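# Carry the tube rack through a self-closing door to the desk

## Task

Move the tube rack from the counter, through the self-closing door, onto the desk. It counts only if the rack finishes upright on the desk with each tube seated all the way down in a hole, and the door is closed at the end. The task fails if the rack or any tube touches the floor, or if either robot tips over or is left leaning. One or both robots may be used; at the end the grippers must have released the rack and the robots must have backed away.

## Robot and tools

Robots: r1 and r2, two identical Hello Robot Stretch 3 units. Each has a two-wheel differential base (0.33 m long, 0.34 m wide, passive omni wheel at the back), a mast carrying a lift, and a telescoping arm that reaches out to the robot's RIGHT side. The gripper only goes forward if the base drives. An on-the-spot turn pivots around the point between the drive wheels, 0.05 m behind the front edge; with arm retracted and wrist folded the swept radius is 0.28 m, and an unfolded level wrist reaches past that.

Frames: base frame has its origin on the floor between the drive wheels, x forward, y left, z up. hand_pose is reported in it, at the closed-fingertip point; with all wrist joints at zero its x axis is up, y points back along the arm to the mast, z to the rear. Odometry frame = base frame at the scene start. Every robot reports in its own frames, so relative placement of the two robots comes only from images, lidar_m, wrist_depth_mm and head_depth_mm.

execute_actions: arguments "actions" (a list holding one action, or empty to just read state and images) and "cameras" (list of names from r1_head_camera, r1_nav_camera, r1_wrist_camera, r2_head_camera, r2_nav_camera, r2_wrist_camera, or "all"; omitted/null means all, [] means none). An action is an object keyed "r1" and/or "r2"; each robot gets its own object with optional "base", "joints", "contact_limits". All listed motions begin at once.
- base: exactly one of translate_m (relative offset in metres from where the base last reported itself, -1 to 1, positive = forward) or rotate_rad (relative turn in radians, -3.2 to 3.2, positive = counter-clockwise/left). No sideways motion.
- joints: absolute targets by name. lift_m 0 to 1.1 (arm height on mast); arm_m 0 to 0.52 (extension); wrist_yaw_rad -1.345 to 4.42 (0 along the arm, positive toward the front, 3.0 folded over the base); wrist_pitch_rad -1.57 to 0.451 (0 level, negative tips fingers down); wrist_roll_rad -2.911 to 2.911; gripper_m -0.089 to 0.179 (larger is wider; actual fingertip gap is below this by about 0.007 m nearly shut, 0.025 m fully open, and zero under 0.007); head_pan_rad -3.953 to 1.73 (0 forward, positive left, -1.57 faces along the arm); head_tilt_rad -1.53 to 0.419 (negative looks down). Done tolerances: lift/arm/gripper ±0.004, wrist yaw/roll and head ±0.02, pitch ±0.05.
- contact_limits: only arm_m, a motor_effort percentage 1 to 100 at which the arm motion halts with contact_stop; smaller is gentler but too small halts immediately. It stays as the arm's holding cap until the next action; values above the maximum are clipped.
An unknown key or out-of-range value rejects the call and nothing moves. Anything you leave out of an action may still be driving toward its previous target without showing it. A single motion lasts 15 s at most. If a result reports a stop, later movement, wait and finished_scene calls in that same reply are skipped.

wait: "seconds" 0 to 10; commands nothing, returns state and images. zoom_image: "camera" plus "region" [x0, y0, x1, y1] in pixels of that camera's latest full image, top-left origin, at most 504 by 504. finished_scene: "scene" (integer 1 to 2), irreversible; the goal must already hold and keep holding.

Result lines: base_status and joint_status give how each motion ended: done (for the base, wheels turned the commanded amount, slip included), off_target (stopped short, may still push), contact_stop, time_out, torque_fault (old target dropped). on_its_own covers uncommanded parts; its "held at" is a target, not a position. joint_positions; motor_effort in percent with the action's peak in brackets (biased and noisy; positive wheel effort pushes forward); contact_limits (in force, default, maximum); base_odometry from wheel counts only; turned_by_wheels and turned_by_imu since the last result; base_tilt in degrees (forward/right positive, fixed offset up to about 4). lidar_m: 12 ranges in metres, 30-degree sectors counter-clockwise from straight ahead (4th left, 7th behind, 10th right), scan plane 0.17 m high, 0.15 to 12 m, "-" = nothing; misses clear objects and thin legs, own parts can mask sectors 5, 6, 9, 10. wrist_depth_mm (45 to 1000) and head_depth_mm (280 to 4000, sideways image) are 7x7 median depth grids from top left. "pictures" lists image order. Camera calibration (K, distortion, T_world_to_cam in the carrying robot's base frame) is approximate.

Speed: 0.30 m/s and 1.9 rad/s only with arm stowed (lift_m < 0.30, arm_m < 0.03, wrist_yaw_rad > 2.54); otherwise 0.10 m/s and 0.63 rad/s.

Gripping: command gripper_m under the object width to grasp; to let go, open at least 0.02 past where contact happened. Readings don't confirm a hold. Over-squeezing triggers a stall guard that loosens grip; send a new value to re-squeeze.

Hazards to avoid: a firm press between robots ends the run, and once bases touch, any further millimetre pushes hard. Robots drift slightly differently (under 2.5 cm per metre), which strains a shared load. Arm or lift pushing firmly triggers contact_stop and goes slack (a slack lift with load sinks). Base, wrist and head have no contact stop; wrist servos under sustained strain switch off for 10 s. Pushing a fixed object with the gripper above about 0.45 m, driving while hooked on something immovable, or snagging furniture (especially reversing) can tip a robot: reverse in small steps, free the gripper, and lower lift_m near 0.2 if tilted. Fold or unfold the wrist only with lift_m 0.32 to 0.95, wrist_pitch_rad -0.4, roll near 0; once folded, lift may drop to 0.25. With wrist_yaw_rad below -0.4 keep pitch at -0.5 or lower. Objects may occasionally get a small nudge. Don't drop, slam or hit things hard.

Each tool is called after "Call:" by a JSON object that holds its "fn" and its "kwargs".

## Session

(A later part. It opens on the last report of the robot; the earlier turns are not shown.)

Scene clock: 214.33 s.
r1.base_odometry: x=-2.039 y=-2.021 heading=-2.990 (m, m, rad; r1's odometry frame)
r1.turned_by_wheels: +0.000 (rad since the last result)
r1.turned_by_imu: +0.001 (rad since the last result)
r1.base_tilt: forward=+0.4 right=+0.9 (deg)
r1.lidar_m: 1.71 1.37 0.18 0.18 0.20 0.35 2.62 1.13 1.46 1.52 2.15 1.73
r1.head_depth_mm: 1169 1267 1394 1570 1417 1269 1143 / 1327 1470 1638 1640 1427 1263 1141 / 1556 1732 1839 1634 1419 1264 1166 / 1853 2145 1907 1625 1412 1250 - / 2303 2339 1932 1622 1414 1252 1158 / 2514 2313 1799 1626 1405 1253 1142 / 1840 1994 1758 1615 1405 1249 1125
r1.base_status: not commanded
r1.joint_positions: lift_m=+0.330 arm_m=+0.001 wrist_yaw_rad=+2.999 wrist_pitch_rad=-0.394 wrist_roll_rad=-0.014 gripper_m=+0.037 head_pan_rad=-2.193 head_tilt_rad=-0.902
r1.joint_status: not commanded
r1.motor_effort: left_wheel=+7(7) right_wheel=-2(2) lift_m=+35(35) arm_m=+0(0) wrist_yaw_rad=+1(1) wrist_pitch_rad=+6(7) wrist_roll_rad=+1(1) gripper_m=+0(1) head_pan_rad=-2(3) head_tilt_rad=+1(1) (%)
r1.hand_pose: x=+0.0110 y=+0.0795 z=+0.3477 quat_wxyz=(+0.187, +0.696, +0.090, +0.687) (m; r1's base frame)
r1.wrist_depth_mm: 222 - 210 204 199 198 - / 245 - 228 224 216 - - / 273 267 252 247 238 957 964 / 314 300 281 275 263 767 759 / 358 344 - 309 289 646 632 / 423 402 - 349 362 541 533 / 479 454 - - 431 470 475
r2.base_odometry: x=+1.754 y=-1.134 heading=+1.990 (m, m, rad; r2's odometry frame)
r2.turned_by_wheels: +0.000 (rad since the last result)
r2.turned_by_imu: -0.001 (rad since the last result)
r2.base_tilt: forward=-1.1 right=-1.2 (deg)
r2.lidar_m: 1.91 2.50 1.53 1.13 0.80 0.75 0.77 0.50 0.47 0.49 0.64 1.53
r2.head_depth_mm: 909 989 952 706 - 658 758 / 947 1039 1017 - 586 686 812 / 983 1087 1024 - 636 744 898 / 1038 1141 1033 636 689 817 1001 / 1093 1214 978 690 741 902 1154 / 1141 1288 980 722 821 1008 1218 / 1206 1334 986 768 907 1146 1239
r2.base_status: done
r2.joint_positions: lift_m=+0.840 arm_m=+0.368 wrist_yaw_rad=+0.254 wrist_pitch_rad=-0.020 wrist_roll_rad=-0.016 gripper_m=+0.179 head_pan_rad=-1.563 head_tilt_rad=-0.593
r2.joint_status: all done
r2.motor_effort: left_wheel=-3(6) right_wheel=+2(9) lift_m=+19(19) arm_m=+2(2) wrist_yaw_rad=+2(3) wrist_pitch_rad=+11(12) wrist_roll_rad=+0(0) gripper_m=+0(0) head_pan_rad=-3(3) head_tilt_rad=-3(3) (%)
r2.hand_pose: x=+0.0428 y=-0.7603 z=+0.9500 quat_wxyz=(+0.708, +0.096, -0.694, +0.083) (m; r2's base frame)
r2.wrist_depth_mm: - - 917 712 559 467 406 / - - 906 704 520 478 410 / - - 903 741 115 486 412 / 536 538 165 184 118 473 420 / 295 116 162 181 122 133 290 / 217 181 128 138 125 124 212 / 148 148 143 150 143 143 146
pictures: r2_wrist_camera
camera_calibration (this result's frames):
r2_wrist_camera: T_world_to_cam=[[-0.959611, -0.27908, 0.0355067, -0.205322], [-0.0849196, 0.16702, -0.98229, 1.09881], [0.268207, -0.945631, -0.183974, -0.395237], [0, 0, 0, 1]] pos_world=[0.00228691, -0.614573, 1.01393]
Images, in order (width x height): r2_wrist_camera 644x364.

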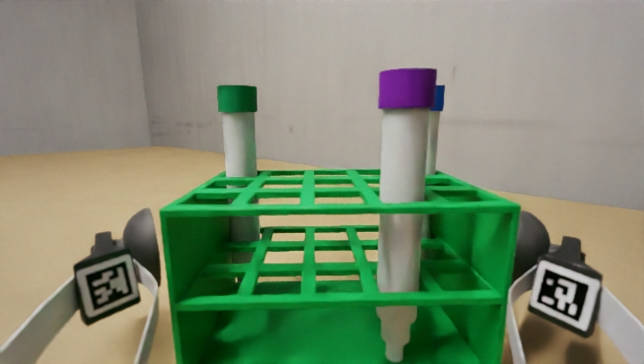

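Call:
{"fn": "execute_actions", "kwargs": {"actions": [{"r2":{"joints":{"wrist_yaw_rad":0.24,"arm_m":0.373}}}], "cameras": []}}

Call:
{"fn": "execute_actions", "kwargs": {"actions": [{"r2":{"joints":{"gripper_m":0.115}}}], "cameras": ["r2_wrist_camera"]}}

Call:
{"fn": "execute_actions", "kwargs": {"actions": [{"r2":{"joints":{"lift_m":0.88}}}], "cameras": ["r2_wrist_camera"]}}

Scene clock: 228.67 s.
r1.base_odometry: x=-2.039 y=-2.021 heading=-2.990 (m, m, rad; r1's odometry frame)
r1.turned_by_wheels: +0.000 (rad since the last result)
r1.turned_by_imu: +0.001 (rad since the last result)
r1.base_tilt: forward=+0.4 right=+0.9 (deg)
r1.lidar_m: 1.71 1.37 0.18 0.18 0.20 0.35 2.61 1.13 1.46 1.52 2.15 1.73
r1.head_depth_mm: 1164 1265 1387 1582 1433 1268 1138 / 1335 1458 1634 1628 1423 1257 1147 / 1540 1745 1836 1648 1421 1263 1172 / 1856 2132 1923 1637 1406 1259 - / 2356 2298 1925 1630 1411 1258 1158 / 2538 2319 1809 1613 1413 1252 1140 / 1835 1967 1778 1618 1416 1240 1125
r1.base_status: not commanded
r1.joint_positions: lift_m=+0.330 arm_m=+0.001 wrist_yaw_rad=+2.999 wrist_pitch_rad=-0.394 wrist_roll_rad=-0.014 gripper_m=+0.037 head_pan_rad=-2.193 head_tilt_rad=-0.902
r1.joint_status: not commanded
r1.motor_effort: left_wheel=+7(7) right_wheel=-2(2) lift_m=+35(35) arm_m=+0(1) wrist_yaw_rad=+0(1) wrist_pitch_rad=+6(6) wrist_roll_rad=+1(1) gripper_m=+0(1) head_pan_rad=-2(2) head_tilt_rad=+1(2) (%)
r1.hand_pose: x=+0.0110 y=+0.0795 z=+0.3477 quat_wxyz=(+0.187, +0.696, +0.090, +0.687) (m; r1's base frame)
r1.wrist_depth_mm: 223 - 210 204 198 197 - / 247 - 228 222 216 - - / 274 267 253 245 238 928 984 / 310 300 282 275 266 775 755 / 354 346 - 308 293 637 631 / 420 397 - 354 364 547 537 / 485 462 - - 426 476 468
r2.base_odometry: x=+1.754 y=-1.134 heading=+1.990 (m, m, rad; r2's odometry frame)
r2.turned_by_wheels: +0.000 (rad since the last result)
r2.turned_by_imu: +0.000 (rad since the last result)
r2.base_tilt: forward=-1.1 right=-1.2 (deg)
r2.lidar_m: 1.91 2.50 1.53 1.13 0.80 0.75 0.77 0.50 0.48 0.49 0.64 1.53
r2.head_depth_mm: 907 988 954 709 - 656 753 / 944 1034 1023 - 585 687 809 / 988 1084 1026 - 637 746 899 / 1041 1138 1022 634 688 813 1000 / 1090 1214 971 688 741 906 1156 / 1149 1292 979 722 824 1006 1213 / 1212 1338 986 764 910 1142 1245
r2.base_status: not commanded
r2.joint_positions: lift_m=+0.840 arm_m=+0.373 wrist_yaw_rad=+0.243 wrist_pitch_rad=-0.020 wrist_roll_rad=-0.016 gripper_m=+0.179 head_pan_rad=-1.563 head_tilt_rad=-0.593
r2.joint_status: all done
r2.motor_effort: left_wheel=-3(3) right_wheel=+2(2) lift_m=+19(19) arm_m=+2(4) wrist_yaw_rad=-2(7) wrist_pitch_rad=+11(11) wrist_roll_rad=+0(1) gripper_m=+0(1) head_pan_rad=-3(3) head_tilt_rad=-3(3) (%)
r2.hand_pose: x=+0.0401 y=-0.7659 z=+0.9500 quat_wxyz=(+0.709, +0.092, -0.695, +0.079) (m; r2's base frame)
r2.wrist_depth_mm: - - 911 693 545 465 399 / - - 887 704 161 463 399 / - - 875 724 161 481 409 / 538 531 162 180 117 475 413 / 295 121 168 182 119 125 290 / 217 119 135 137 120 118 214 / 148 148 148 150 143 141 146
pictures: none
No camera images: the call's "cameras" was empty. Leave "cameras" out to get every camera's image.

Scene clock: 229.80 s.
r1.base_odometry: x=-2.039 y=-2.021 heading=-2.990 (m, m, rad; r1's odometry frame)
r1.turned_by_wheels: +0.000 (rad since the last result)
r1.turned_by_imu: +0.000 (rad since the last result)
r1.base_tilt: forward=+0.4 right=+0.9 (deg)
r1.lidar_m: 1.71 1.37 0.18 0.18 0.20 0.35 2.62 1.13 1.46 1.52 2.15 1.73
r1.head_depth_mm: 1164 1264 1393 1574 1420 1265 1128 / 1330 1462 1629 1643 1427 1263 1152 / 1547 1727 1830 1642 1426 1249 1165 / 1849 2139 1933 1634 1417 1260 - / 2295 2325 1920 1620 1410 1250 1161 / 2529 2333 1801 1616 1423 1256 1139 / 1823 1997 1768 1615 1400 1248 1123
r1.base_status: not commanded
r1.joint_positions: lift_m=+0.330 arm_m=+0.001 wrist_yaw_rad=+2.999 wrist_pitch_rad=-0.394 wrist_roll_rad=-0.014 gripper_m=+0.037 head_pan_rad=-2.193 head_tilt_rad=-0.902
r1.joint_status: not commanded
r1.motor_effort: left_wheel=+7(7) right_wheel=-2(2) lift_m=+35(35) arm_m=+0(0) wrist_yaw_rad=+1(1) wrist_pitch_rad=+6(6) wrist_roll_rad=+1(1) gripper_m=+1(0) head_pan_rad=-2(3) head_tilt_rad=+0(1) (%)
r1.hand_pose: x=+0.0110 y=+0.0795 z=+0.3477 quat_wxyz=(+0.187, +0.696, +0.090, +0.687) (m; r1's base frame)
r1.wrist_depth_mm: 223 - 209 203 198 199 - / 244 - 228 224 217 - - / 271 268 252 247 237 920 973 / 312 301 279 273 264 784 757 / 353 344 - 310 290 626 630 / 419 396 - 353 359 546 536 / 477 458 - - 428 477 460
r2.base_odometry: x=+1.754 y=-1.134 heading=+1.990 (m, m, rad; r2's odometry frame)
r2.turned_by_wheels: +0.000 (rad since the last result)
r2.turned_by_imu: +0.000 (rad since the last result)
r2.base_tilt: forward=-1.1 right=-1.2 (deg)
r2.lidar_m: 1.91 2.49 1.53 1.13 0.80 0.75 0.77 0.50 0.47 0.49 0.64 1.53
r2.head_depth_mm: 912 983 956 706 - 655 755 / 950 1037 1020 - 585 685 810 / 993 1080 1023 - 637 744 898 / 1033 1148 1023 635 691 815 997 / 1092 1216 977 690 741 901 1158 / 1149 1282 980 720 824 1009 1213 / 1211 1346 989 764 914 1141 1243
r2.base_status: not commanded
r2.joint_positions: lift_m=+0.840 arm_m=+0.373 wrist_yaw_rad=+0.243 wrist_pitch_rad=-0.020 wrist_roll_rad=-0.016 gripper_m=+0.116 head_pan_rad=-1.563 head_tilt_rad=-0.593
r2.joint_status: all done
r2.motor_effort: left_wheel=-2(3) right_wheel=+2(2) lift_m=+19(19) arm_m=+1(2) wrist_yaw_rad=-2(2) wrist_pitch_rad=+11(11) wrist_roll_rad=-1(1) gripper_m=-20(93) head_pan_rad=-3(3) head_tilt_rad=-3(2) (%)
r2.hand_pose: x=+0.0400 y=-0.7660 z=+0.9500 quat_wxyz=(+0.709, +0.092, -0.695, +0.079) (m; r2's base frame)
r2.wrist_depth_mm: - - 900 679 542 460 396 / - - 897 706 524 465 403 / - - 879 733 124 478 409 / 542 539 165 160 125 470 419 / 296 311 160 246 155 140 289 / 202 - 132 176 132 141 201 / - 155 144 151 143 147 153
pictures: r2_wrist_camera
camera_calibration (this result's frames):
r2_wrist_camera: T_world_to_cam=[[-0.962669, -0.268341, 0.0355174, -0.201234], [-0.0829683, 0.167624, -0.982354, 1.10006], [0.257652, -0.948628, -0.18363, -0.402081], [0, 0, 0, 1]] pos_world=[0.00114568, -0.619822, 1.01396]
Images, in order (width x height): r2_wrist_camera 644x364.

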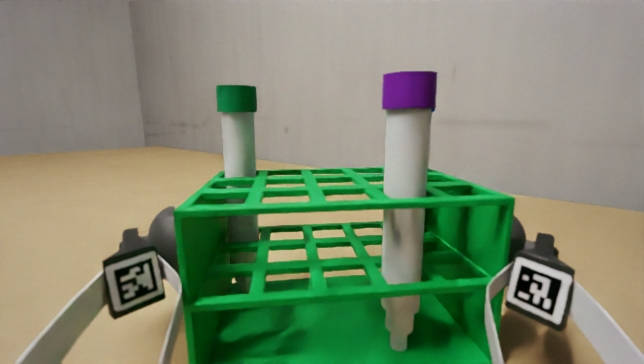

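Scene clock: 230.97 s.
r1.base_odometry: x=-2.039 y=-2.021 heading=-2.990 (m, m, rad; r1's odometry frame)
r1.turned_by_wheels: +0.000 (rad since the last result)
r1.turned_by_imu: +0.000 (rad since the last result)
r1.base_tilt: forward=+0.5 right=+0.9 (deg)
r1.lidar_m: 1.71 1.37 0.18 0.18 0.20 0.35 2.62 1.12 1.46 1.52 2.14 1.72
r1.head_depth_mm: 1157 1265 1386 1585 1429 1268 1132 / 1325 1452 1642 1622 1433 1259 1149 / 1538 1739 1856 1631 1429 1256 1159 / 1851 2122 1920 1656 1425 1257 - / 2310 2318 1919 1636 1412 1254 1159 / 2520 2329 1803 1635 1413 1252 1142 / 1832 1988 1770 1623 1415 1253 1122
r1.base_status: not commanded
r1.joint_positions: lift_m=+0.330 arm_m=+0.001 wrist_yaw_rad=+2.999 wrist_pitch_rad=-0.394 wrist_roll_rad=-0.014 gripper_m=+0.037 head_pan_rad=-2.193 head_tilt_rad=-0.902
r1.joint_status: not commanded
r1.motor_effort: left_wheel=+7(7) right_wheel=-2(2) lift_m=+35(35) arm_m=+0(1) wrist_yaw_rad=+1(2) wrist_pitch_rad=+6(7) wrist_roll_rad=+1(1) gripper_m=+0(1) head_pan_rad=-3(3) head_tilt_rad=+0(0) (%)
r1.hand_pose: x=+0.0110 y=+0.0795 z=+0.3477 quat_wxyz=(+0.187, +0.696, +0.090, +0.687) (m; r1's base frame)
r1.wrist_depth_mm: 223 - 208 203 198 199 - / 246 - 229 222 216 - - / 274 270 250 247 238 930 974 / 311 302 281 273 262 760 768 / 355 341 - 309 291 636 631 / 417 400 - 355 360 541 538 / 485 453 - - 428 476 468
r2.base_odometry: x=+1.754 y=-1.134 heading=+1.990 (m, m, rad; r2's odometry frame)
r2.turned_by_wheels: +0.000 (rad since the last result)
r2.turned_by_imu: +0.000 (rad since the last result)
r2.base_tilt: forward=-1.1 right=-1.2 (deg)
r2.lidar_m: 1.91 2.49 1.53 1.13 0.80 0.75 0.77 0.50 0.47 0.49 0.64 1.53
r2.head_depth_mm: 910 991 959 - - 652 739 / 951 1034 1090 629 586 684 811 / 991 1083 1130 632 637 741 888 / 1037 1130 1102 662 688 817 1000 / 1090 1213 829 690 743 903 1164 / 1144 1277 980 723 822 1004 1219 / 1210 1343 985 764 911 1140 1240
r2.base_status: not commanded
r2.joint_positions: lift_m=+0.880 arm_m=+0.373 wrist_yaw_rad=+0.242 wrist_pitch_rad=-0.027 wrist_roll_rad=-0.016 gripper_m=+0.116 head_pan_rad=-1.563 head_tilt_rad=-0.593
r2.joint_status: all done
r2.motor_effort: left_wheel=-3(2) right_wheel=+3(2) lift_m=+36(37) arm_m=+2(2) wrist_yaw_rad=-2(2) wrist_pitch_rad=+15(16) wrist_roll_rad=+0(0) gripper_m=-20(20) head_pan_rad=-3(2) head_tilt_rad=-3(2) (%)
r2.hand_pose: x=+0.0398 y=-0.7658 z=+0.9873 quat_wxyz=(+0.709, +0.094, -0.695, +0.076) (m; r2's base frame)
r2.wrist_depth_mm: - - 879 688 556 459 394 / - - 904 697 534 466 407 / - - 880 715 529 481 412 / 712 685 172 191 129 472 422 / 391 427 167 389 161 141 393 / 281 - 133 151 134 141 267 / 209 208 147 155 145 189 205
pictures: r2_wrist_camera
camera_calibration (this result's frames):
r2_wrist_camera: T_world_to_cam=[[-0.962741, -0.268111, 0.0352968, -0.202286], [-0.084623, 0.174722, -0.980975, 1.14078], [0.256843, -0.947412, -0.1909, -0.386881], [0, 0, 0, 1]] pos_world=[0.00115521, -0.62009, 1.05236]
Images, in order (width x height): r2_wrist_camera 644x364.

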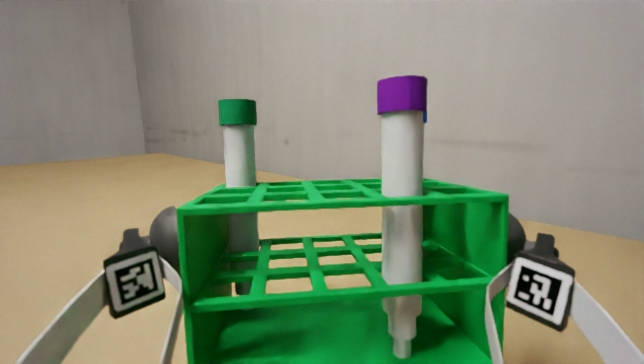

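Call:
{"fn": "execute_actions", "kwargs": {"actions": [{"r2":{"joints":{"arm_m":0.0,"wrist_pitch_rad":0.1,"lift_m":0.89}}}], "cameras": ["r2_wrist_camera"]}}

Call:
{"fn": "execute_actions", "kwargs": {"actions": [{"r2":{"base":{"rotate_rad":1.407},"joints":{"wrist_yaw_rad":1.57,"head_pan_rad":0,"head_tilt_rad":-0.9}}}], "cameras": ["r2_wrist_camera","r2_nav_camera"]}}

Scene clock: 247.53 s.
r1.base_odometry: x=-2.039 y=-2.021 heading=-2.990 (m, m, rad; r1's odometry frame)
r1.turned_by_wheels: +0.000 (rad since the last result)
r1.turned_by_imu: +0.001 (rad since the last result)
r1.base_tilt: forward=+0.3 right=+1.0 (deg)
r1.lidar_m: 1.71 1.37 0.18 0.18 0.20 0.35 2.62 1.13 1.46 1.52 2.15 1.73
r1.head_depth_mm: 1164 1258 1375 1577 1431 1268 1134 / 1321 1464 1608 1647 1424 1263 1150 / 1552 1736 1840 1637 1418 1255 1159 / 1843 2125 1923 1641 1428 1258 - / 2320 2324 1932 1618 1421 1255 1157 / 2531 2291 1797 1625 1417 1257 1135 / 1830 1976 1780 1617 1416 1245 1126
r1.base_status: not commanded
r1.joint_positions: lift_m=+0.330 arm_m=+0.001 wrist_yaw_rad=+2.999 wrist_pitch_rad=-0.394 wrist_roll_rad=-0.014 gripper_m=+0.037 head_pan_rad=-2.193 head_tilt_rad=-0.902
r1.joint_status: not commanded
r1.motor_effort: left_wheel=+7(7) right_wheel=-2(2) lift_m=+35(36) arm_m=-1(1) wrist_yaw_rad=+1(0) wrist_pitch_rad=+6(7) wrist_roll_rad=+1(1) gripper_m=+1(1) head_pan_rad=-3(2) head_tilt_rad=+1(1) (%)
r1.hand_pose: x=+0.0110 y=+0.0795 z=+0.3477 quat_wxyz=(+0.187, +0.696, +0.090, +0.687) (m; r1's base frame)
r1.wrist_depth_mm: 222 - 208 204 198 198 - / 246 - 230 224 216 - - / 273 270 254 247 237 943 946 / 309 303 282 274 265 781 765 / 357 342 - 308 290 644 630 / 426 399 - 352 362 541 540 / 475 454 - - 426 469 474
r2.base_odometry: x=+1.754 y=-1.134 heading=+1.990 (m, m, rad; r2's odometry frame)
r2.turned_by_wheels: +0.000 (rad since the last result)
r2.turned_by_imu: -0.001 (rad since the last result)
r2.base_tilt: forward=-1.1 right=-1.2 (deg)
r2.lidar_m: 1.91 2.49 1.53 1.13 0.80 0.75 0.77 0.50 0.48 0.49 0.64 1.53
r2.head_depth_mm: 909 988 952 679 563 603 - / 945 1042 962 684 585 679 - / 989 1089 966 683 577 - - / 1036 1149 973 431 442 - 1161 / 1087 1212 975 663 437 924 1166 / 1152 1273 976 685 838 1011 1212 / 1210 1335 986 766 914 1144 1250
r2.base_status: not commanded
r2.joint_positions: lift_m=+0.890 arm_m=+0.000 wrist_yaw_rad=+0.241 wrist_pitch_rad=+0.065 wrist_roll_rad=-0.016 gripper_m=+0.116 head_pan_rad=-1.563 head_tilt_rad=-0.593
r2.joint_status: all done
r2.motor_effort: left_wheel=-3(3) right_wheel=+1(2) lift_m=+36(38) arm_m=-2(1) wrist_yaw_rad=-1(3) wrist_pitch_rad=+20(24) wrist_roll_rad=+0(1) gripper_m=-20(19) head_pan_rad=-2(3) head_tilt_rad=-3(3) (%)
r2.hand_pose: x=+0.0399 y=-0.3951 z=+1.0208 quat_wxyz=(+0.705, +0.062, -0.698, +0.108) (m; r2's base frame)
r2.wrist_depth_mm: - - - - 890 748 642 / - - - - 868 762 662 / - - - - 830 759 664 / - - 171 - 130 752 646 / - 920 170 589 162 140 581 / - - 133 152 133 141 367 / - 860 148 155 145 242 269
pictures: r2_wrist_camera
camera_calibration (this result's frames):
r2_wrist_camera: T_world_to_cam=[[-0.96391, -0.263523, 0.0378465, -0.104736], [-0.0627808, 0.0868481, -0.994241, 1.08684], [0.258719, -0.960736, -0.100258, -0.127123], [0, 0, 0, 1]] pos_world=[0.000166208, -0.244123, 1.0718]
Images, in order (width x height): r2_wrist_camera 644x364.

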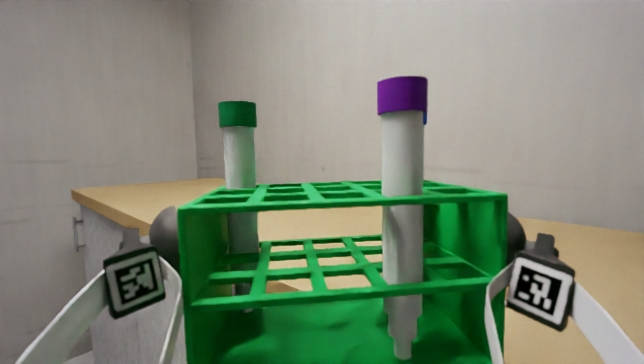

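Scene clock: 250.70 s.
r1.base_odometry: x=-2.039 y=-2.021 heading=-2.990 (m, m, rad; r1's odometry frame)
r1.turned_by_wheels: +0.000 (rad since the last result)
r1.turned_by_imu: +0.001 (rad since the last result)
r1.base_tilt: forward=+0.5 right=+0.8 (deg)
r1.lidar_m: 1.71 1.37 0.18 0.18 0.20 0.35 2.62 1.13 1.51 1.52 2.14 1.73
r1.head_depth_mm: 1159 1263 1391 1581 1428 1263 1140 / 1322 1462 1635 1628 1423 1251 1147 / 1544 1746 1837 1644 1423 1256 1162 / 1862 2128 1936 1648 1417 1252 - / 2295 2337 1926 1628 1421 1253 1155 / 2550 2288 1871 1646 1410 1253 1145 / 2363 1985 1792 1619 1412 1246 1124
r1.base_status: not commanded
r1.joint_positions: lift_m=+0.330 arm_m=+0.001 wrist_yaw_rad=+2.999 wrist_pitch_rad=-0.394 wrist_roll_rad=-0.014 gripper_m=+0.037 head_pan_rad=-2.193 head_tilt_rad=-0.902
r1.joint_status: not commanded
r1.motor_effort: left_wheel=+7(7) right_wheel=-2(2) lift_m=+35(35) arm_m=+0(0) wrist_yaw_rad=+1(2) wrist_pitch_rad=+6(6) wrist_roll_rad=+1(1) gripper_m=+1(1) head_pan_rad=-2(2) head_tilt_rad=+1(1) (%)
r1.hand_pose: x=+0.0110 y=+0.0795 z=+0.3477 quat_wxyz=(+0.187, +0.696, +0.090, +0.687) (m; r1's base frame)
r1.wrist_depth_mm: 222 - 208 203 199 197 - / 244 - 228 223 217 - - / 272 268 253 247 238 913 987 / 313 301 282 274 264 780 753 / 359 345 - 313 293 656 624 / 416 397 - 354 363 551 541 / 477 456 - - 432 474 469
r2.base_odometry: x=+1.754 y=-1.134 heading=-2.887 (m, m, rad; r2's odometry frame)
r2.turned_by_wheels: +1.407 (rad since the last result)
r2.turned_by_imu: +1.395 (rad since the last result)
r2.base_tilt: forward=-1.1 right=-1.2 (deg)
r2.lidar_m: 1.76 0.85 0.75 0.76 0.89 0.48 0.48 0.57 1.05 1.87 2.22 1.53
r2.head_depth_mm: 1493 1477 1787 303 317 1234 1107 / 1559 1786 1819 1683 1390 1246 1115 / 1628 1884 1943 1639 1417 1251 1114 / 1694 1961 1974 1655 1426 1246 1119 / 1802 2164 1977 1669 1421 1251 1111 / 2626 2438 1977 1650 1434 1266 1123 / 2747 2445 1962 1443 1401 1259 1118
r2.base_status: done
r2.joint_positions: lift_m=+0.890 arm_m=+0.000 wrist_yaw_rad=+1.568 wrist_pitch_rad=+0.065 wrist_roll_rad=-0.016 gripper_m=+0.116 head_pan_rad=-0.007 head_tilt_rad=-0.889
r2.joint_status: all done
r2.motor_effort: left_wheel=-3(10) right_wheel=+3(6) lift_m=+37(36) arm_m=-2(2) wrist_yaw_rad=+1(5) wrist_pitch_rad=+20(20) wrist_roll_rad=+0(0) gripper_m=-20(20) head_pan_rad=+3(35) head_tilt_rad=-4(19) (%)
r2.hand_pose: x=+0.2359 y=-0.1458 z=+1.0208 quat_wxyz=(+0.489, +0.479, -0.512, +0.519) (m; r2's base frame)
r2.wrist_depth_mm: 752 - - - - - - / 760 - - - - - - / 761 - - - - - - / 757 - 171 - 129 - - / 747 901 170 - 162 140 - / 748 - 133 151 133 141 - / 744 - 148 154 144 - -
pictures: r2_nav_camera (sideways: a quarter turn counterclockwise sets it upright), r2_wrist_camera
camera_calibration (this result's frames):
r2_nav_camera: T_world_to_cam=[[0.782297, 0.0159959, 0.6227, -0.779525], [0.0196347, -0.999807, 0.00101605, 0.0514983], [0.622596, 0.0114317, -0.78246, 0.973021], [0, 0, 0, 1]] pos_world=[0.00300962, 0.0528343, 1.24671]
r2_wrist_camera: T_world_to_cam=[[0.023811, -0.999, 0.0378388, -0.190369], [-0.0994034, -0.0400278, -0.994242, 1.06764], [0.994762, 0.0199126, -0.100257, 0.0309857], [0, 0, 0, 1]] pos_world=[0.0798368, -0.148061, 1.0718]
Images, in order (width x height): r2_nav_camera 672x504, r2_wrist_camera 644x364.

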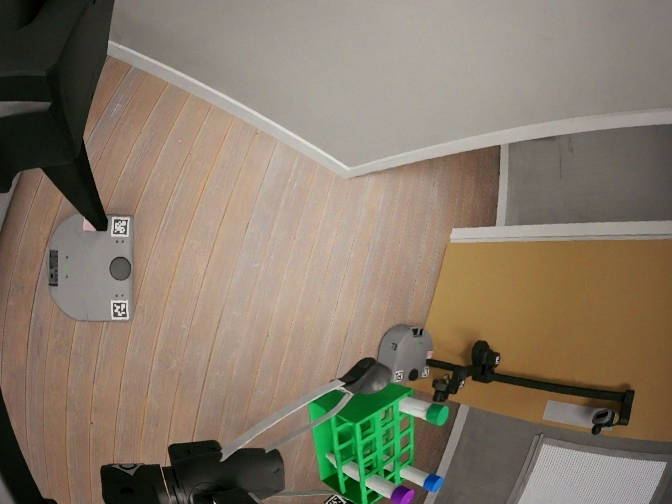

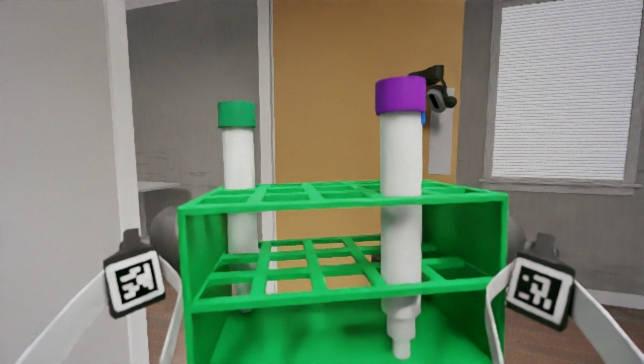

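Call:
{"fn": "execute_actions", "kwargs": {"actions": [{"r2":{"base":{"translate_m":1.0}}}], "cameras": ["r2_wrist_camera","r2_nav_camera","r1_head_camera"]}}

Scene clock: 265.87 s.
r1.base_odometry: x=-2.039 y=-2.021 heading=-2.990 (m, m, rad; r1's odometry frame)
r1.turned_by_wheels: +0.000 (rad since the last result)
r1.turned_by_imu: +0.003 (rad since the last result)
r1.base_tilt: forward=+0.4 right=+0.9 (deg)
r1.lidar_m: 1.71 1.37 0.18 0.18 0.20 0.35 2.61 0.70 0.70 2.02 2.15 1.73
r1.head_depth_mm: 1135 425 1357 1579 1425 1270 1133 / 755 513 1570 1636 1429 1251 1150 / 525 1677 1848 1393 1342 1259 1160 / 541 2153 1933 1450 1293 1254 - / 566 2326 1910 1625 1381 1248 1162 / 2516 2338 1927 1628 1420 1256 1142 / 2356 2166 1904 1628 1405 1248 1122
r1.base_status: not commanded
r1.joint_positions: lift_m=+0.330 arm_m=+0.001 wrist_yaw_rad=+2.999 wrist_pitch_rad=-0.394 wrist_roll_rad=-0.014 gripper_m=+0.037 head_pan_rad=-2.193 head_tilt_rad=-0.902
r1.joint_status: not commanded
r1.motor_effort: left_wheel=+7(7) right_wheel=-2(2) lift_m=+35(35) arm_m=+0(1) wrist_yaw_rad=+2(1) wrist_pitch_rad=+6(7) wrist_roll_rad=+1(1) gripper_m=+0(0) head_pan_rad=-2(3) head_tilt_rad=+1(1) (%)
r1.hand_pose: x=+0.0110 y=+0.0795 z=+0.3477 quat_wxyz=(+0.187, +0.696, +0.090, +0.687) (m; r1's base frame)
r1.wrist_depth_mm: 222 - 209 204 198 199 - / 246 - 229 224 215 - - / 273 270 252 246 237 922 956 / 313 303 283 275 263 772 767 / 353 345 - 309 291 633 621 / 420 400 - 352 357 556 538 / 475 455 - - 430 471 467
r2.base_odometry: x=+0.787 y=-1.386 heading=-2.887 (m, m, rad; r2's odometry frame)
r2.turned_by_wheels: +0.000 (rad since the last result)
r2.turned_by_imu: +0.007 (rad since the last result)
r2.base_tilt: forward=-1.1 right=-1.2 (deg)
r2.lidar_m: 0.83 2.02 2.16 0.45 0.54 0.99 1.44 1.71 2.17 2.18 0.71 0.78
r2.head_depth_mm: 690 786 893 303 317 1146 1110 / 716 822 962 1089 1392 1243 1110 / 747 862 1014 1252 1410 1242 1115 / 781 905 1086 1347 1416 1249 1119 / 817 958 1169 1492 1430 1255 1124 / 890 1070 1823 1649 1429 1247 1117 / 1750 2072 1962 1662 1431 1254 1123
r2.base_status: done
r2.joint_positions: lift_m=+0.890 arm_m=+0.000 wrist_yaw_rad=+1.568 wrist_pitch_rad=+0.065 wrist_roll_rad=-0.016 gripper_m=+0.116 head_pan_rad=-0.007 head_tilt_rad=-0.889
r2.joint_status: not commanded
r2.motor_effort: left_wheel=-3(6) right_wheel=+2(6) lift_m=+36(37) arm_m=-2(2) wrist_yaw_rad=+1(2) wrist_pitch_rad=+20(20) wrist_roll_rad=+0(1) gripper_m=-20(20) head_pan_rad=+3(3) head_tilt_rad=-4(4) (%)
r2.hand_pose: x=+0.2359 y=-0.1458 z=+1.0208 quat_wxyz=(+0.489, +0.479, -0.512, +0.519) (m; r2's base frame)
r2.wrist_depth_mm: - - 819 716 633 564 494 / - - 838 739 631 579 501 / - - 841 750 624 583 507 / - - 172 702 129 585 517 / - - 169 732 162 139 520 / - - 133 152 133 141 537 / - - 147 155 144 597 536
pictures: r1_head_camera (sideways: a quarter turn clockwise sets it upright), r2_nav_camera (sideways: a quarter turn counterclockwise sets it upright), r2_wrist_camera
camera_calibration (this result's frames):
r1_head_camera: T_world_to_cam=[[0.456782, 0.650383, -0.60692, 0.807315], [0.811615, -0.584, -0.0149825, 0.0139759], [-0.364186, -0.485742, -0.794622, 0.993319], [0, 0, 0, 1]] pos_world=[-0.018357, -0.0344059, 1.2795]
r2_nav_camera: T_world_to_cam=[[0.782353, 0.0159962, 0.622629, -0.779433], [0.0196357, -0.999807, 0.00101362, 0.0515014], [0.622525, 0.0114327, -0.782516, 0.973095], [0, 0, 0, 1]] pos_world=[0.00300456, 0.0528343, 1.24671]
r2_wrist_camera: T_world_to_cam=[[0.0238111, -0.999, 0.0378387, -0.190369], [-0.0994035, -0.0400278, -0.994242, 1.06764], [0.994762, 0.0199127, -0.100257, 0.0309857], [0, 0, 0, 1]] pos_world=[0.0798369, -0.148061, 1.0718]
Images, in order (width x height): r1_head_camera 896x504, r2_nav_camera 672x504, r2_wrist_camera 644x364.

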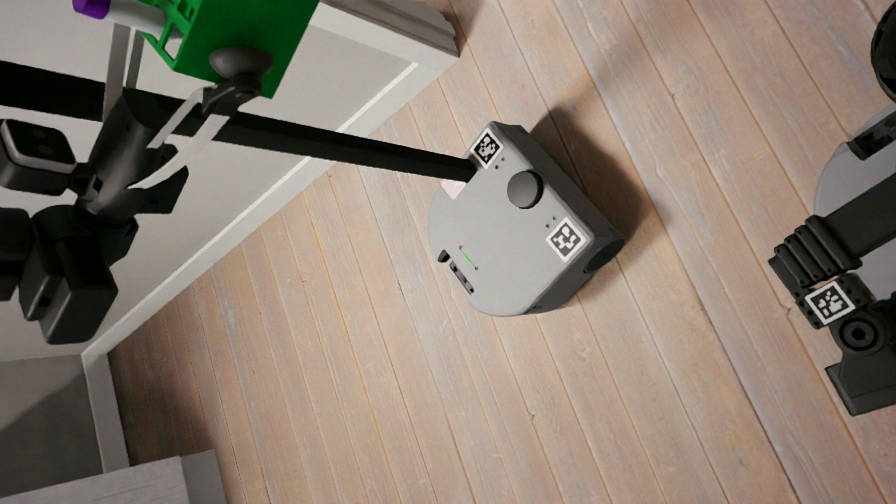

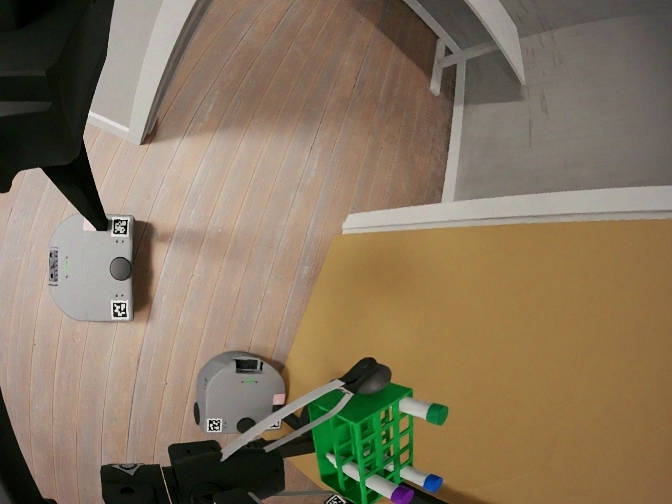

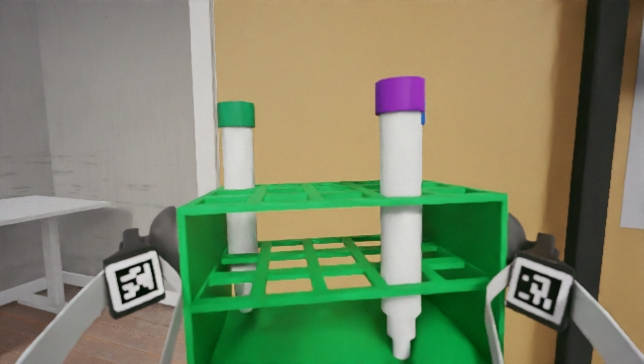

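Call:
{"fn": "execute_actions", "kwargs": {"actions": [{"r2":{"base":{"translate_m":0.2}}}], "cameras": []}}

Call:
{"fn": "execute_actions", "kwargs": {"actions": [{"r2":{"base":{"rotate_rad":1.35}}}], "cameras": ["r2_nav_camera","r1_head_camera"]}}

Scene clock: 276.30 s.
r1.base_odometry: x=-2.039 y=-2.021 heading=-2.990 (m, m, rad; r1's odometry frame)
r1.turned_by_wheels: +0.000 (rad since the last result)
r1.turned_by_imu: +0.001 (rad since the last result)
r1.base_tilt: forward=+0.4 right=+0.8 (deg)
r1.lidar_m: 1.71 1.37 0.18 0.18 0.20 0.35 2.62 0.61 1.51 2.03 2.14 1.73
r1.head_depth_mm: 434 467 1341 1527 1400 1260 1138 / 453 459 1647 1646 1263 1233 1145 / 1534 1739 1839 1628 1243 1216 1166 / 1844 2138 1946 1642 1360 1270 - / 2315 2330 1912 1632 1413 1258 1157 / 2522 2346 1900 1625 1408 1253 1142 / 2381 2134 1903 1620 1405 1247 1126
r1.base_status: not commanded
r1.joint_positions: lift_m=+0.330 arm_m=+0.001 wrist_yaw_rad=+2.999 wrist_pitch_rad=-0.394 wrist_roll_rad=-0.014 gripper_m=+0.037 head_pan_rad=-2.193 head_tilt_rad=-0.902
r1.joint_status: not commanded
r1.motor_effort: left_wheel=+7(7) right_wheel=-2(2) lift_m=+35(35) arm_m=+0(1) wrist_yaw_rad=+1(1) wrist_pitch_rad=+6(7) wrist_roll_rad=+1(1) gripper_m=+1(0) head_pan_rad=-2(2) head_tilt_rad=+1(0) (%)
r1.hand_pose: x=+0.0110 y=+0.0795 z=+0.3477 quat_wxyz=(+0.187, +0.696, +0.090, +0.687) (m; r1's base frame)
r1.wrist_depth_mm: 224 - 209 204 198 199 - / 244 - 228 222 216 - - / 273 269 250 248 239 921 976 / 315 300 282 275 262 765 763 / 357 343 - 310 292 642 637 / 421 403 - 354 362 541 535 / 484 457 - - 429 470 477
r2.base_odometry: x=+0.593 y=-1.436 heading=-2.887 (m, m, rad; r2's odometry frame)
r2.turned_by_wheels: +0.000 (rad since the last result)
r2.turned_by_imu: +0.001 (rad since the last result)
r2.base_tilt: forward=-1.1 right=-1.2 (deg)
r2.lidar_m: 0.64 0.86 2.09 0.52 0.49 0.86 1.63 1.95 2.23 2.23 0.62 0.63
r2.head_depth_mm: 527 601 681 303 318 1221 1066 / 546 628 735 831 1174 1243 1105 / 571 659 776 951 1238 1250 1116 / 597 694 827 1032 1337 1248 1116 / 623 729 880 1135 1384 1252 1116 / 656 803 1014 1590 1425 1247 1118 / 736 1790 1957 1655 1434 1244 1120
r2.base_status: done
r2.joint_positions: lift_m=+0.890 arm_m=+0.000 wrist_yaw_rad=+1.568 wrist_pitch_rad=+0.065 wrist_roll_rad=-0.016 gripper_m=+0.116 head_pan_rad=-0.007 head_tilt_rad=-0.889
r2.joint_status: not commanded
r2.motor_effort: left_wheel=-3(6) right_wheel=+2(6) lift_m=+37(37) arm_m=-1(2) wrist_yaw_rad=+2(2) wrist_pitch_rad=+20(20) wrist_roll_rad=-1(1) gripper_m=-20(20) head_pan_rad=+4(3) head_tilt_rad=-4(3) (%)
r2.hand_pose: x=+0.2359 y=-0.1458 z=+1.0208 quat_wxyz=(+0.489, +0.479, -0.512, +0.519) (m; r2's base frame)
r2.wrist_depth_mm: - - 601 524 466 413 380 / - - 614 542 466 429 385 / - - 611 548 457 429 391 / - - 171 512 129 423 398 / - - 171 545 162 140 400 / - - 133 152 133 140 395 / - - 148 155 144 433 415
pictures: none
No camera images: the call's "cameras" was empty. Leave "cameras" out to get every camera's image.

Scene clock: 279.40 s.
r1.base_odometry: x=-2.039 y=-2.021 heading=-2.990 (m, m, rad; r1's odometry frame)
r1.turned_by_wheels: +0.000 (rad since the last result)
r1.turned_by_imu: +0.001 (rad since the last result)
r1.base_tilt: forward=+0.5 right=+0.9 (deg)
r1.lidar_m: 1.71 1.37 0.18 0.18 0.20 0.35 2.62 0.61 1.51 2.02 2.14 1.73
r1.head_depth_mm: 458 1259 1389 1576 1423 1239 1138 / 422 693 1519 1637 1268 1146 1141 / 428 1739 1829 1536 1224 1143 1164 / 1868 2145 1923 1628 1413 1216 - / 2310 2305 1933 1624 1406 1252 1160 / 2552 2337 1910 1627 1410 1250 1141 / 2378 2150 1892 1620 1412 1250 1127
r1.base_status: not commanded
r1.joint_positions: lift_m=+0.330 arm_m=+0.001 wrist_yaw_rad=+2.999 wrist_pitch_rad=-0.394 wrist_roll_rad=-0.014 gripper_m=+0.037 head_pan_rad=-2.193 head_tilt_rad=-0.902
r1.joint_status: not commanded
r1.motor_effort: left_wheel=+7(7) right_wheel=-2(2) lift_m=+35(35) arm_m=-1(1) wrist_yaw_rad=+1(2) wrist_pitch_rad=+7(7) wrist_roll_rad=+1(1) gripper_m=+0(1) head_pan_rad=-1(3) head_tilt_rad=+1(1) (%)
r1.hand_pose: x=+0.0110 y=+0.0795 z=+0.3477 quat_wxyz=(+0.187, +0.696, +0.090, +0.687) (m; r1's base frame)
r1.wrist_depth_mm: 223 - 208 205 197 199 - / 247 - 229 225 217 - - / 273 269 251 246 239 934 974 / 314 300 282 273 264 767 766 / 357 344 - 309 291 633 627 / 421 398 - 353 360 543 548 / 475 461 - - 432 472 467
r2.base_odometry: x=+0.593 y=-1.436 heading=-1.537 (m, m, rad; r2's odometry frame)
r2.turned_by_wheels: +1.350 (rad since the last result)
r2.turned_by_imu: +1.338 (rad since the last result)
r2.base_tilt: forward=-1.2 right=-1.2 (deg)
r2.lidar_m: 2.09 0.48 0.62 1.64 1.74 2.27 2.23 0.62 0.64 0.63 0.71 2.37
r2.head_depth_mm: 2257 2373 1986 303 318 1241 1110 / 2251 2404 1940 1671 1381 1243 1118 / 2211 2311 1951 1645 1422 1247 1113 / 2299 2442 1966 1642 1423 1244 1115 / 2317 2416 1985 1655 1415 1249 1118 / 2344 2421 1977 1663 1374 1177 1115 / 2353 2485 1984 708 789 1172 1118
r2.base_status: done
r2.joint_positions: lift_m=+0.890 arm_m=+0.000 wrist_yaw_rad=+1.569 wrist_pitch_rad=+0.065 wrist_roll_rad=-0.016 gripper_m=+0.116 head_pan_rad=-0.007 head_tilt_rad=-0.889
r2.joint_status: not commanded
r2.motor_effort: left_wheel=-2(9) right_wheel=+2(6) lift_m=+36(36) arm_m=-2(1) wrist_yaw_rad=+2(2) wrist_pitch_rad=+20(20) wrist_roll_rad=+0(0) gripper_m=-20(19) head_pan_rad=+3(3) head_tilt_rad=-4(3) (%)
r2.hand_pose: x=+0.2359 y=-0.1458 z=+1.0208 quat_wxyz=(+0.489, +0.479, -0.512, +0.519) (m; r2's base frame)
r2.wrist_depth_mm: 438 - - - - - - / 436 - - - - - - / 435 - - - - - - / 435 - 171 - 129 - - / 423 - 170 - 161 140 - / 423 - 133 151 132 141 - / 420 - 147 154 144 - -
pictures: r1_head_camera (sideways: a quarter turn clockwise sets it upright), r2_nav_camera (sideways: a quarter turn counterclockwise sets it upright)
camera_calibration (this result's frames):
r1_head_camera: T_world_to_cam=[[0.456782, 0.650383, -0.60692, 0.807315], [0.811615, -0.584, -0.0149825, 0.0139759], [-0.364186, -0.485742, -0.794622, 0.993319], [0, 0, 0, 1]] pos_world=[-0.018357, -0.0344059, 1.2795]
r2_nav_camera: T_world_to_cam=[[0.782377, 0.0160165, 0.622599, -0.779393], [0.0196619, -0.999806, 0.00101257, 0.0515026], [0.622494, 0.0114492, -0.78254, 0.973126], [0, 0, 0, 1]] pos_world=[0.00300102, 0.0528343, 1.24671]
Images, in order (width x height): r1_head_camera 896x504, r2_nav_camera 672x504.

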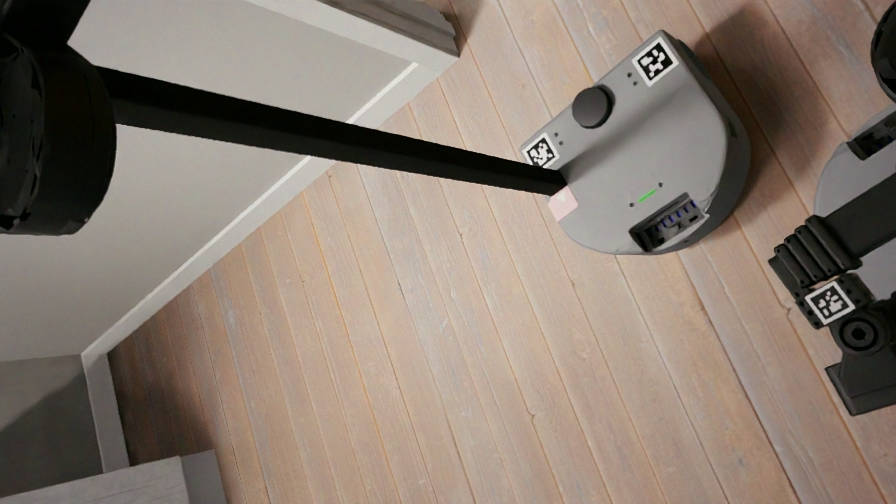

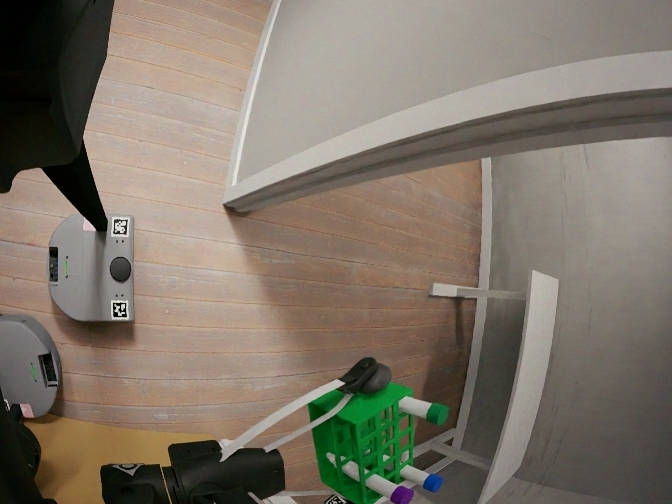

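Call:
{"fn": "execute_actions", "kwargs": {"actions": [{"r2":{"base":{"rotate_rad":-0.19}}}], "cameras": []}}

Call:
{"fn": "execute_actions", "kwargs": {"actions": [{"r2":{"base":{"translate_m":0.9},"joints":{"head_tilt_rad":-0.7}},"r1":{"joints":{"head_pan_rad":-3.0,"head_tilt_rad":-1.0}}}], "cameras": ["r2_nav_camera","r2_head_camera","r1_nav_camera","r2_wrist_camera"]}}

Scene clock: 291.40 s.
r1.base_odometry: x=-2.039 y=-2.021 heading=-2.990 (m, m, rad; r1's odometry frame)
r1.turned_by_wheels: +0.000 (rad since the last result)
r1.turned_by_imu: +0.001 (rad since the last result)
r1.base_tilt: forward=+0.5 right=+0.9 (deg)
r1.lidar_m: 1.71 1.37 0.18 0.18 0.20 0.35 2.63 0.62 1.51 2.02 2.14 1.73
r1.head_depth_mm: 482 1261 1386 1576 1420 1250 1135 / 456 727 908 1617 1275 1167 1141 / 450 1729 1850 1573 1244 1135 1161 / 1860 2146 1906 1641 1391 1228 - / 2288 2334 1899 1626 1415 1253 1151 / 2557 2349 1899 1631 1420 1250 1142 / 2354 2146 1885 1631 1416 1253 1124
r1.base_status: not commanded
r1.joint_positions: lift_m=+0.330 arm_m=+0.001 wrist_yaw_rad=+2.999 wrist_pitch_rad=-0.394 wrist_roll_rad=-0.014 gripper_m=+0.037 head_pan_rad=-2.193 head_tilt_rad=-0.902
r1.joint_status: not commanded
r1.motor_effort: left_wheel=+7(7) right_wheel=-2(2) lift_m=+35(35) arm_m=-1(0) wrist_yaw_rad=+1(1) wrist_pitch_rad=+6(6) wrist_roll_rad=+1(1) gripper_m=+1(0) head_pan_rad=-2(3) head_tilt_rad=+1(1) (%)
r1.hand_pose: x=+0.0110 y=+0.0795 z=+0.3477 quat_wxyz=(+0.187, +0.696, +0.090, +0.687) (m; r1's base frame)
r1.wrist_depth_mm: 224 - 210 205 198 200 - / 245 - 228 223 218 - - / 273 268 254 248 237 934 972 / 315 301 282 275 263 763 763 / 359 345 - 309 292 637 636 / 424 395 - 352 361 544 537 / 479 455 - - 427 467 472
r2.base_odometry: x=+0.593 y=-1.436 heading=-1.727 (m, m, rad; r2's odometry frame)
r2.turned_by_wheels: -0.190 (rad since the last result)
r2.turned_by_imu: -0.189 (rad since the last result)
r2.base_tilt: forward=-1.1 right=-1.2 (deg)
r2.lidar_m: 2.09 0.48 0.49 1.13 1.65 2.13 2.23 0.62 0.62 0.63 0.66 1.95
r2.head_depth_mm: 2348 2407 1987 303 317 1244 1108 / 2331 2396 1948 1668 1386 1257 1108 / 2293 2399 1955 1645 1423 1254 1119 / 2279 2416 1970 1639 1424 1244 1110 / 2219 2315 1967 1653 1420 1252 1118 / 2258 2451 1987 1653 1432 1252 1118 / 2237 2420 1964 1649 1435 1019 1121
r2.base_status: done
r2.joint_positions: lift_m=+0.890 arm_m=+0.000 wrist_yaw_rad=+1.569 wrist_pitch_rad=+0.065 wrist_roll_rad=-0.016 gripper_m=+0.116 head_pan_rad=-0.007 head_tilt_rad=-0.889
r2.joint_status: not commanded
r2.motor_effort: left_wheel=+4(10) right_wheel=-2(6) lift_m=+36(36) arm_m=-2(3) wrist_yaw_rad=+1(2) wrist_pitch_rad=+20(20) wrist_roll_rad=-1(0) gripper_m=-20(20) head_pan_rad=+3(3) head_tilt_rad=-4(4) (%)
r2.hand_pose: x=+0.2359 y=-0.1458 z=+1.0208 quat_wxyz=(+0.489, +0.479, -0.512, +0.519) (m; r2's base frame)
r2.wrist_depth_mm: - - - - - - - / - - - - - - - / - - - - - - - / - - 170 - 129 - - / - - 170 - 161 140 - / - - 133 151 133 141 - / - - 148 155 144 - -
pictures: none
No camera images: the call's "cameras" was empty. Leave "cameras" out to get every camera's image.

Scene clock: 301.63 s.
r1.base_odometry: x=-2.039 y=-2.021 heading=-2.990 (m, m, rad; r1's odometry frame)
r1.turned_by_wheels: +0.000 (rad since the last result)
r1.turned_by_imu: +0.002 (rad since the last result)
r1.base_tilt: forward=+0.4 right=+0.9 (deg)
r1.lidar_m: 1.71 1.37 0.18 0.18 0.20 0.35 1.41 1.13 1.50 2.02 2.15 1.73
r1.head_depth_mm: 2487 2045 1752 1545 1289 889 706 / 2487 2046 1759 1533 1361 1260 - / 2426 2047 1658 1530 1368 - - / 2303 1996 1641 1530 1367 1250 - / 2436 2045 1730 1534 1354 1236 - / 2437 2026 1668 1519 1361 1221 - / 1143 1238 1496 1539 1346 1216 1105
r1.base_status: not commanded
r1.joint_positions: lift_m=+0.330 arm_m=+0.001 wrist_yaw_rad=+2.999 wrist_pitch_rad=-0.394 wrist_roll_rad=-0.014 gripper_m=+0.037 head_pan_rad=-2.993 head_tilt_rad=-0.987
r1.joint_status: all done
r1.motor_effort: left_wheel=+7(7) right_wheel=-2(2) lift_m=+35(35) arm_m=+0(0) wrist_yaw_rad=-1(1) wrist_pitch_rad=+6(6) wrist_roll_rad=+1(1) gripper_m=+0(1) head_pan_rad=-3(30) head_tilt_rad=-6(16) (%)
r1.hand_pose: x=+0.0110 y=+0.0795 z=+0.3477 quat_wxyz=(+0.187, +0.696, +0.090, +0.687) (m; r1's base frame)
r1.wrist_depth_mm: 223 - 208 204 198 199 - / 243 - 228 223 216 - - / 272 270 253 246 239 939 970 / 311 305 280 275 261 768 772 / 355 345 - 310 290 635 625 / 421 403 - 352 362 535 541 / 478 461 - - 434 473 465
r2.base_odometry: x=+0.453 y=-2.325 heading=-1.727 (m, m, rad; r2's odometry frame)
r2.turned_by_wheels: +0.000 (rad since the last result)
r2.turned_by_imu: +0.007 (rad since the last result)
r2.base_tilt: forward=-1.2 right=-1.2 (deg)
r2.lidar_m: 1.19 1.66 2.14 2.29 0.61 0.54 3.13 0.90 0.76 1.16 1.45 1.61
r2.head_depth_mm: 1429 1533 1132 1965 301 305 1167 / 1415 1533 1136 1913 1662 1302 1173 / 1406 1519 1130 1923 1618 1361 1173 / 1390 1503 1146 1933 1609 1372 1178 / 1381 1503 1145 1815 1616 1362 1174 / 1367 1491 1156 1867 1629 1359 1180 / 1357 1507 1663 1874 1636 1368 1182
r2.base_status: done
r2.joint_positions: lift_m=+0.890 arm_m=+0.000 wrist_yaw_rad=+1.569 wrist_pitch_rad=+0.065 wrist_roll_rad=-0.016 gripper_m=+0.116 head_pan_rad=-0.007 head_tilt_rad=-0.705
r2.joint_status: all done
r2.motor_effort: left_wheel=+2(10) right_wheel=-2(2) lift_m=+36(37) arm_m=-2(2) wrist_yaw_rad=+2(1) wrist_pitch_rad=+20(20) wrist_roll_rad=+0(0) gripper_m=-20(20) head_pan_rad=+3(3) head_tilt_rad=+1(13) (%)
r2.hand_pose: x=+0.2359 y=-0.1458 z=+1.0208 quat_wxyz=(+0.489, +0.479, -0.512, +0.519) (m; r2's base frame)
r2.wrist_depth_mm: - - - - - - - / - - - - - - - / - - - - - - - / - - 172 - 129 - - / - - 169 - 161 140 - / - - 133 152 132 141 - / - - 149 155 145 - -
pictures: r1_nav_camera (sideways: a quarter turn counterclockwise sets it upright), r2_head_camera (sideways: a quarter turn clockwise sets it upright), r2_nav_camera (sideways: a quarter turn counterclockwise sets it upright), r2_wrist_camera
camera_calibration (this result's frames):
r1_nav_camera: T_world_to_cam=[[-0.831072, -0.0962965, 0.547764, -0.660222], [-0.148057, 0.987663, -0.0510038, 0.115173], [-0.536095, -0.123488, -0.835077, 1.04559], [0, 0, 0, 1]] pos_world=[0.0288947, -0.0482111, 1.24067]
r2_head_camera: T_world_to_cam=[[-0.64661, 0.0347749, -0.762028, 1.01817], [0.00541065, 0.999144, 0.0410045, -0.0514752], [0.762802, 0.0223909, -0.646245, 0.797498], [0, 0, 0, 1]] pos_world=[0.050303, -0.00183229, 1.29336]
r2_nav_camera: T_world_to_cam=[[0.655039, 0.0169906, 0.755404, -0.95168], [0.0191366, -0.9998, 0.00589353, 0.0451505], [0.755353, 0.0105954, -0.655233, 0.806748], [0, 0, 0, 1]] pos_world=[0.0131437, 0.0527633, 1.24724]
r2_wrist_camera: T_world_to_cam=[[0.0239313, -0.998997, 0.0378348, -0.19037], [-0.099399, -0.0400358, -0.994242, 1.06764], [0.99476, 0.0200327, -0.100257, 0.0310035], [0, 0, 0, 1]] pos_world=[0.0798372, -0.148057, 1.0718]
Images, in order (width x height): r1_nav_camera 672x504, r2_head_camera 896x504, r2_nav_camera 672x504, r2_wrist_camera 644x364.

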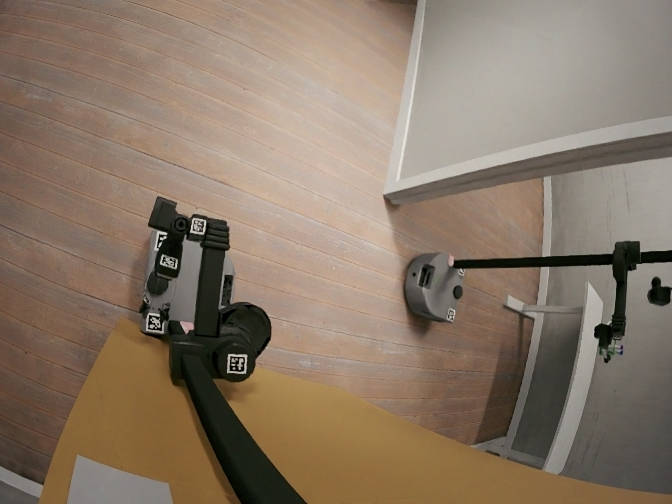

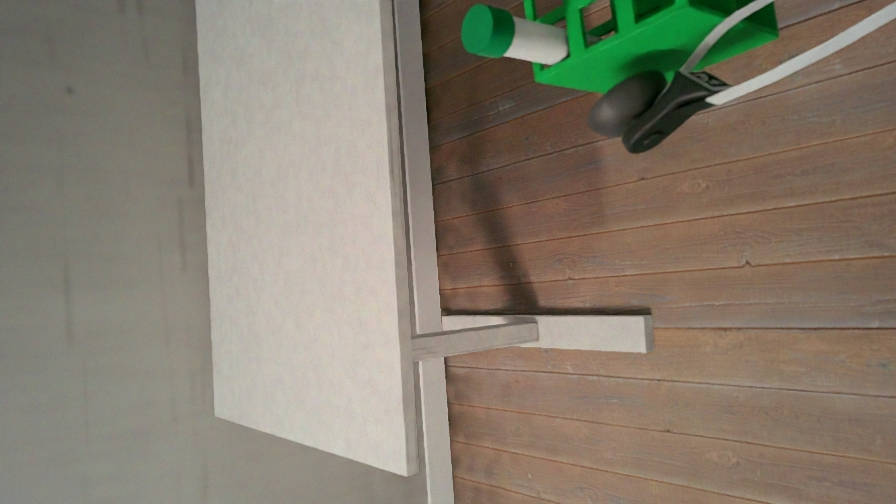

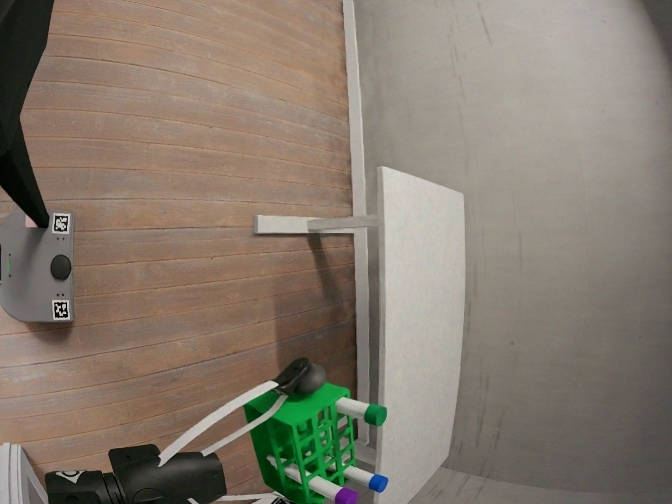

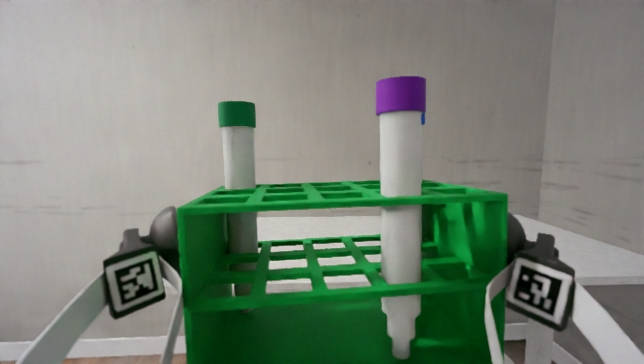

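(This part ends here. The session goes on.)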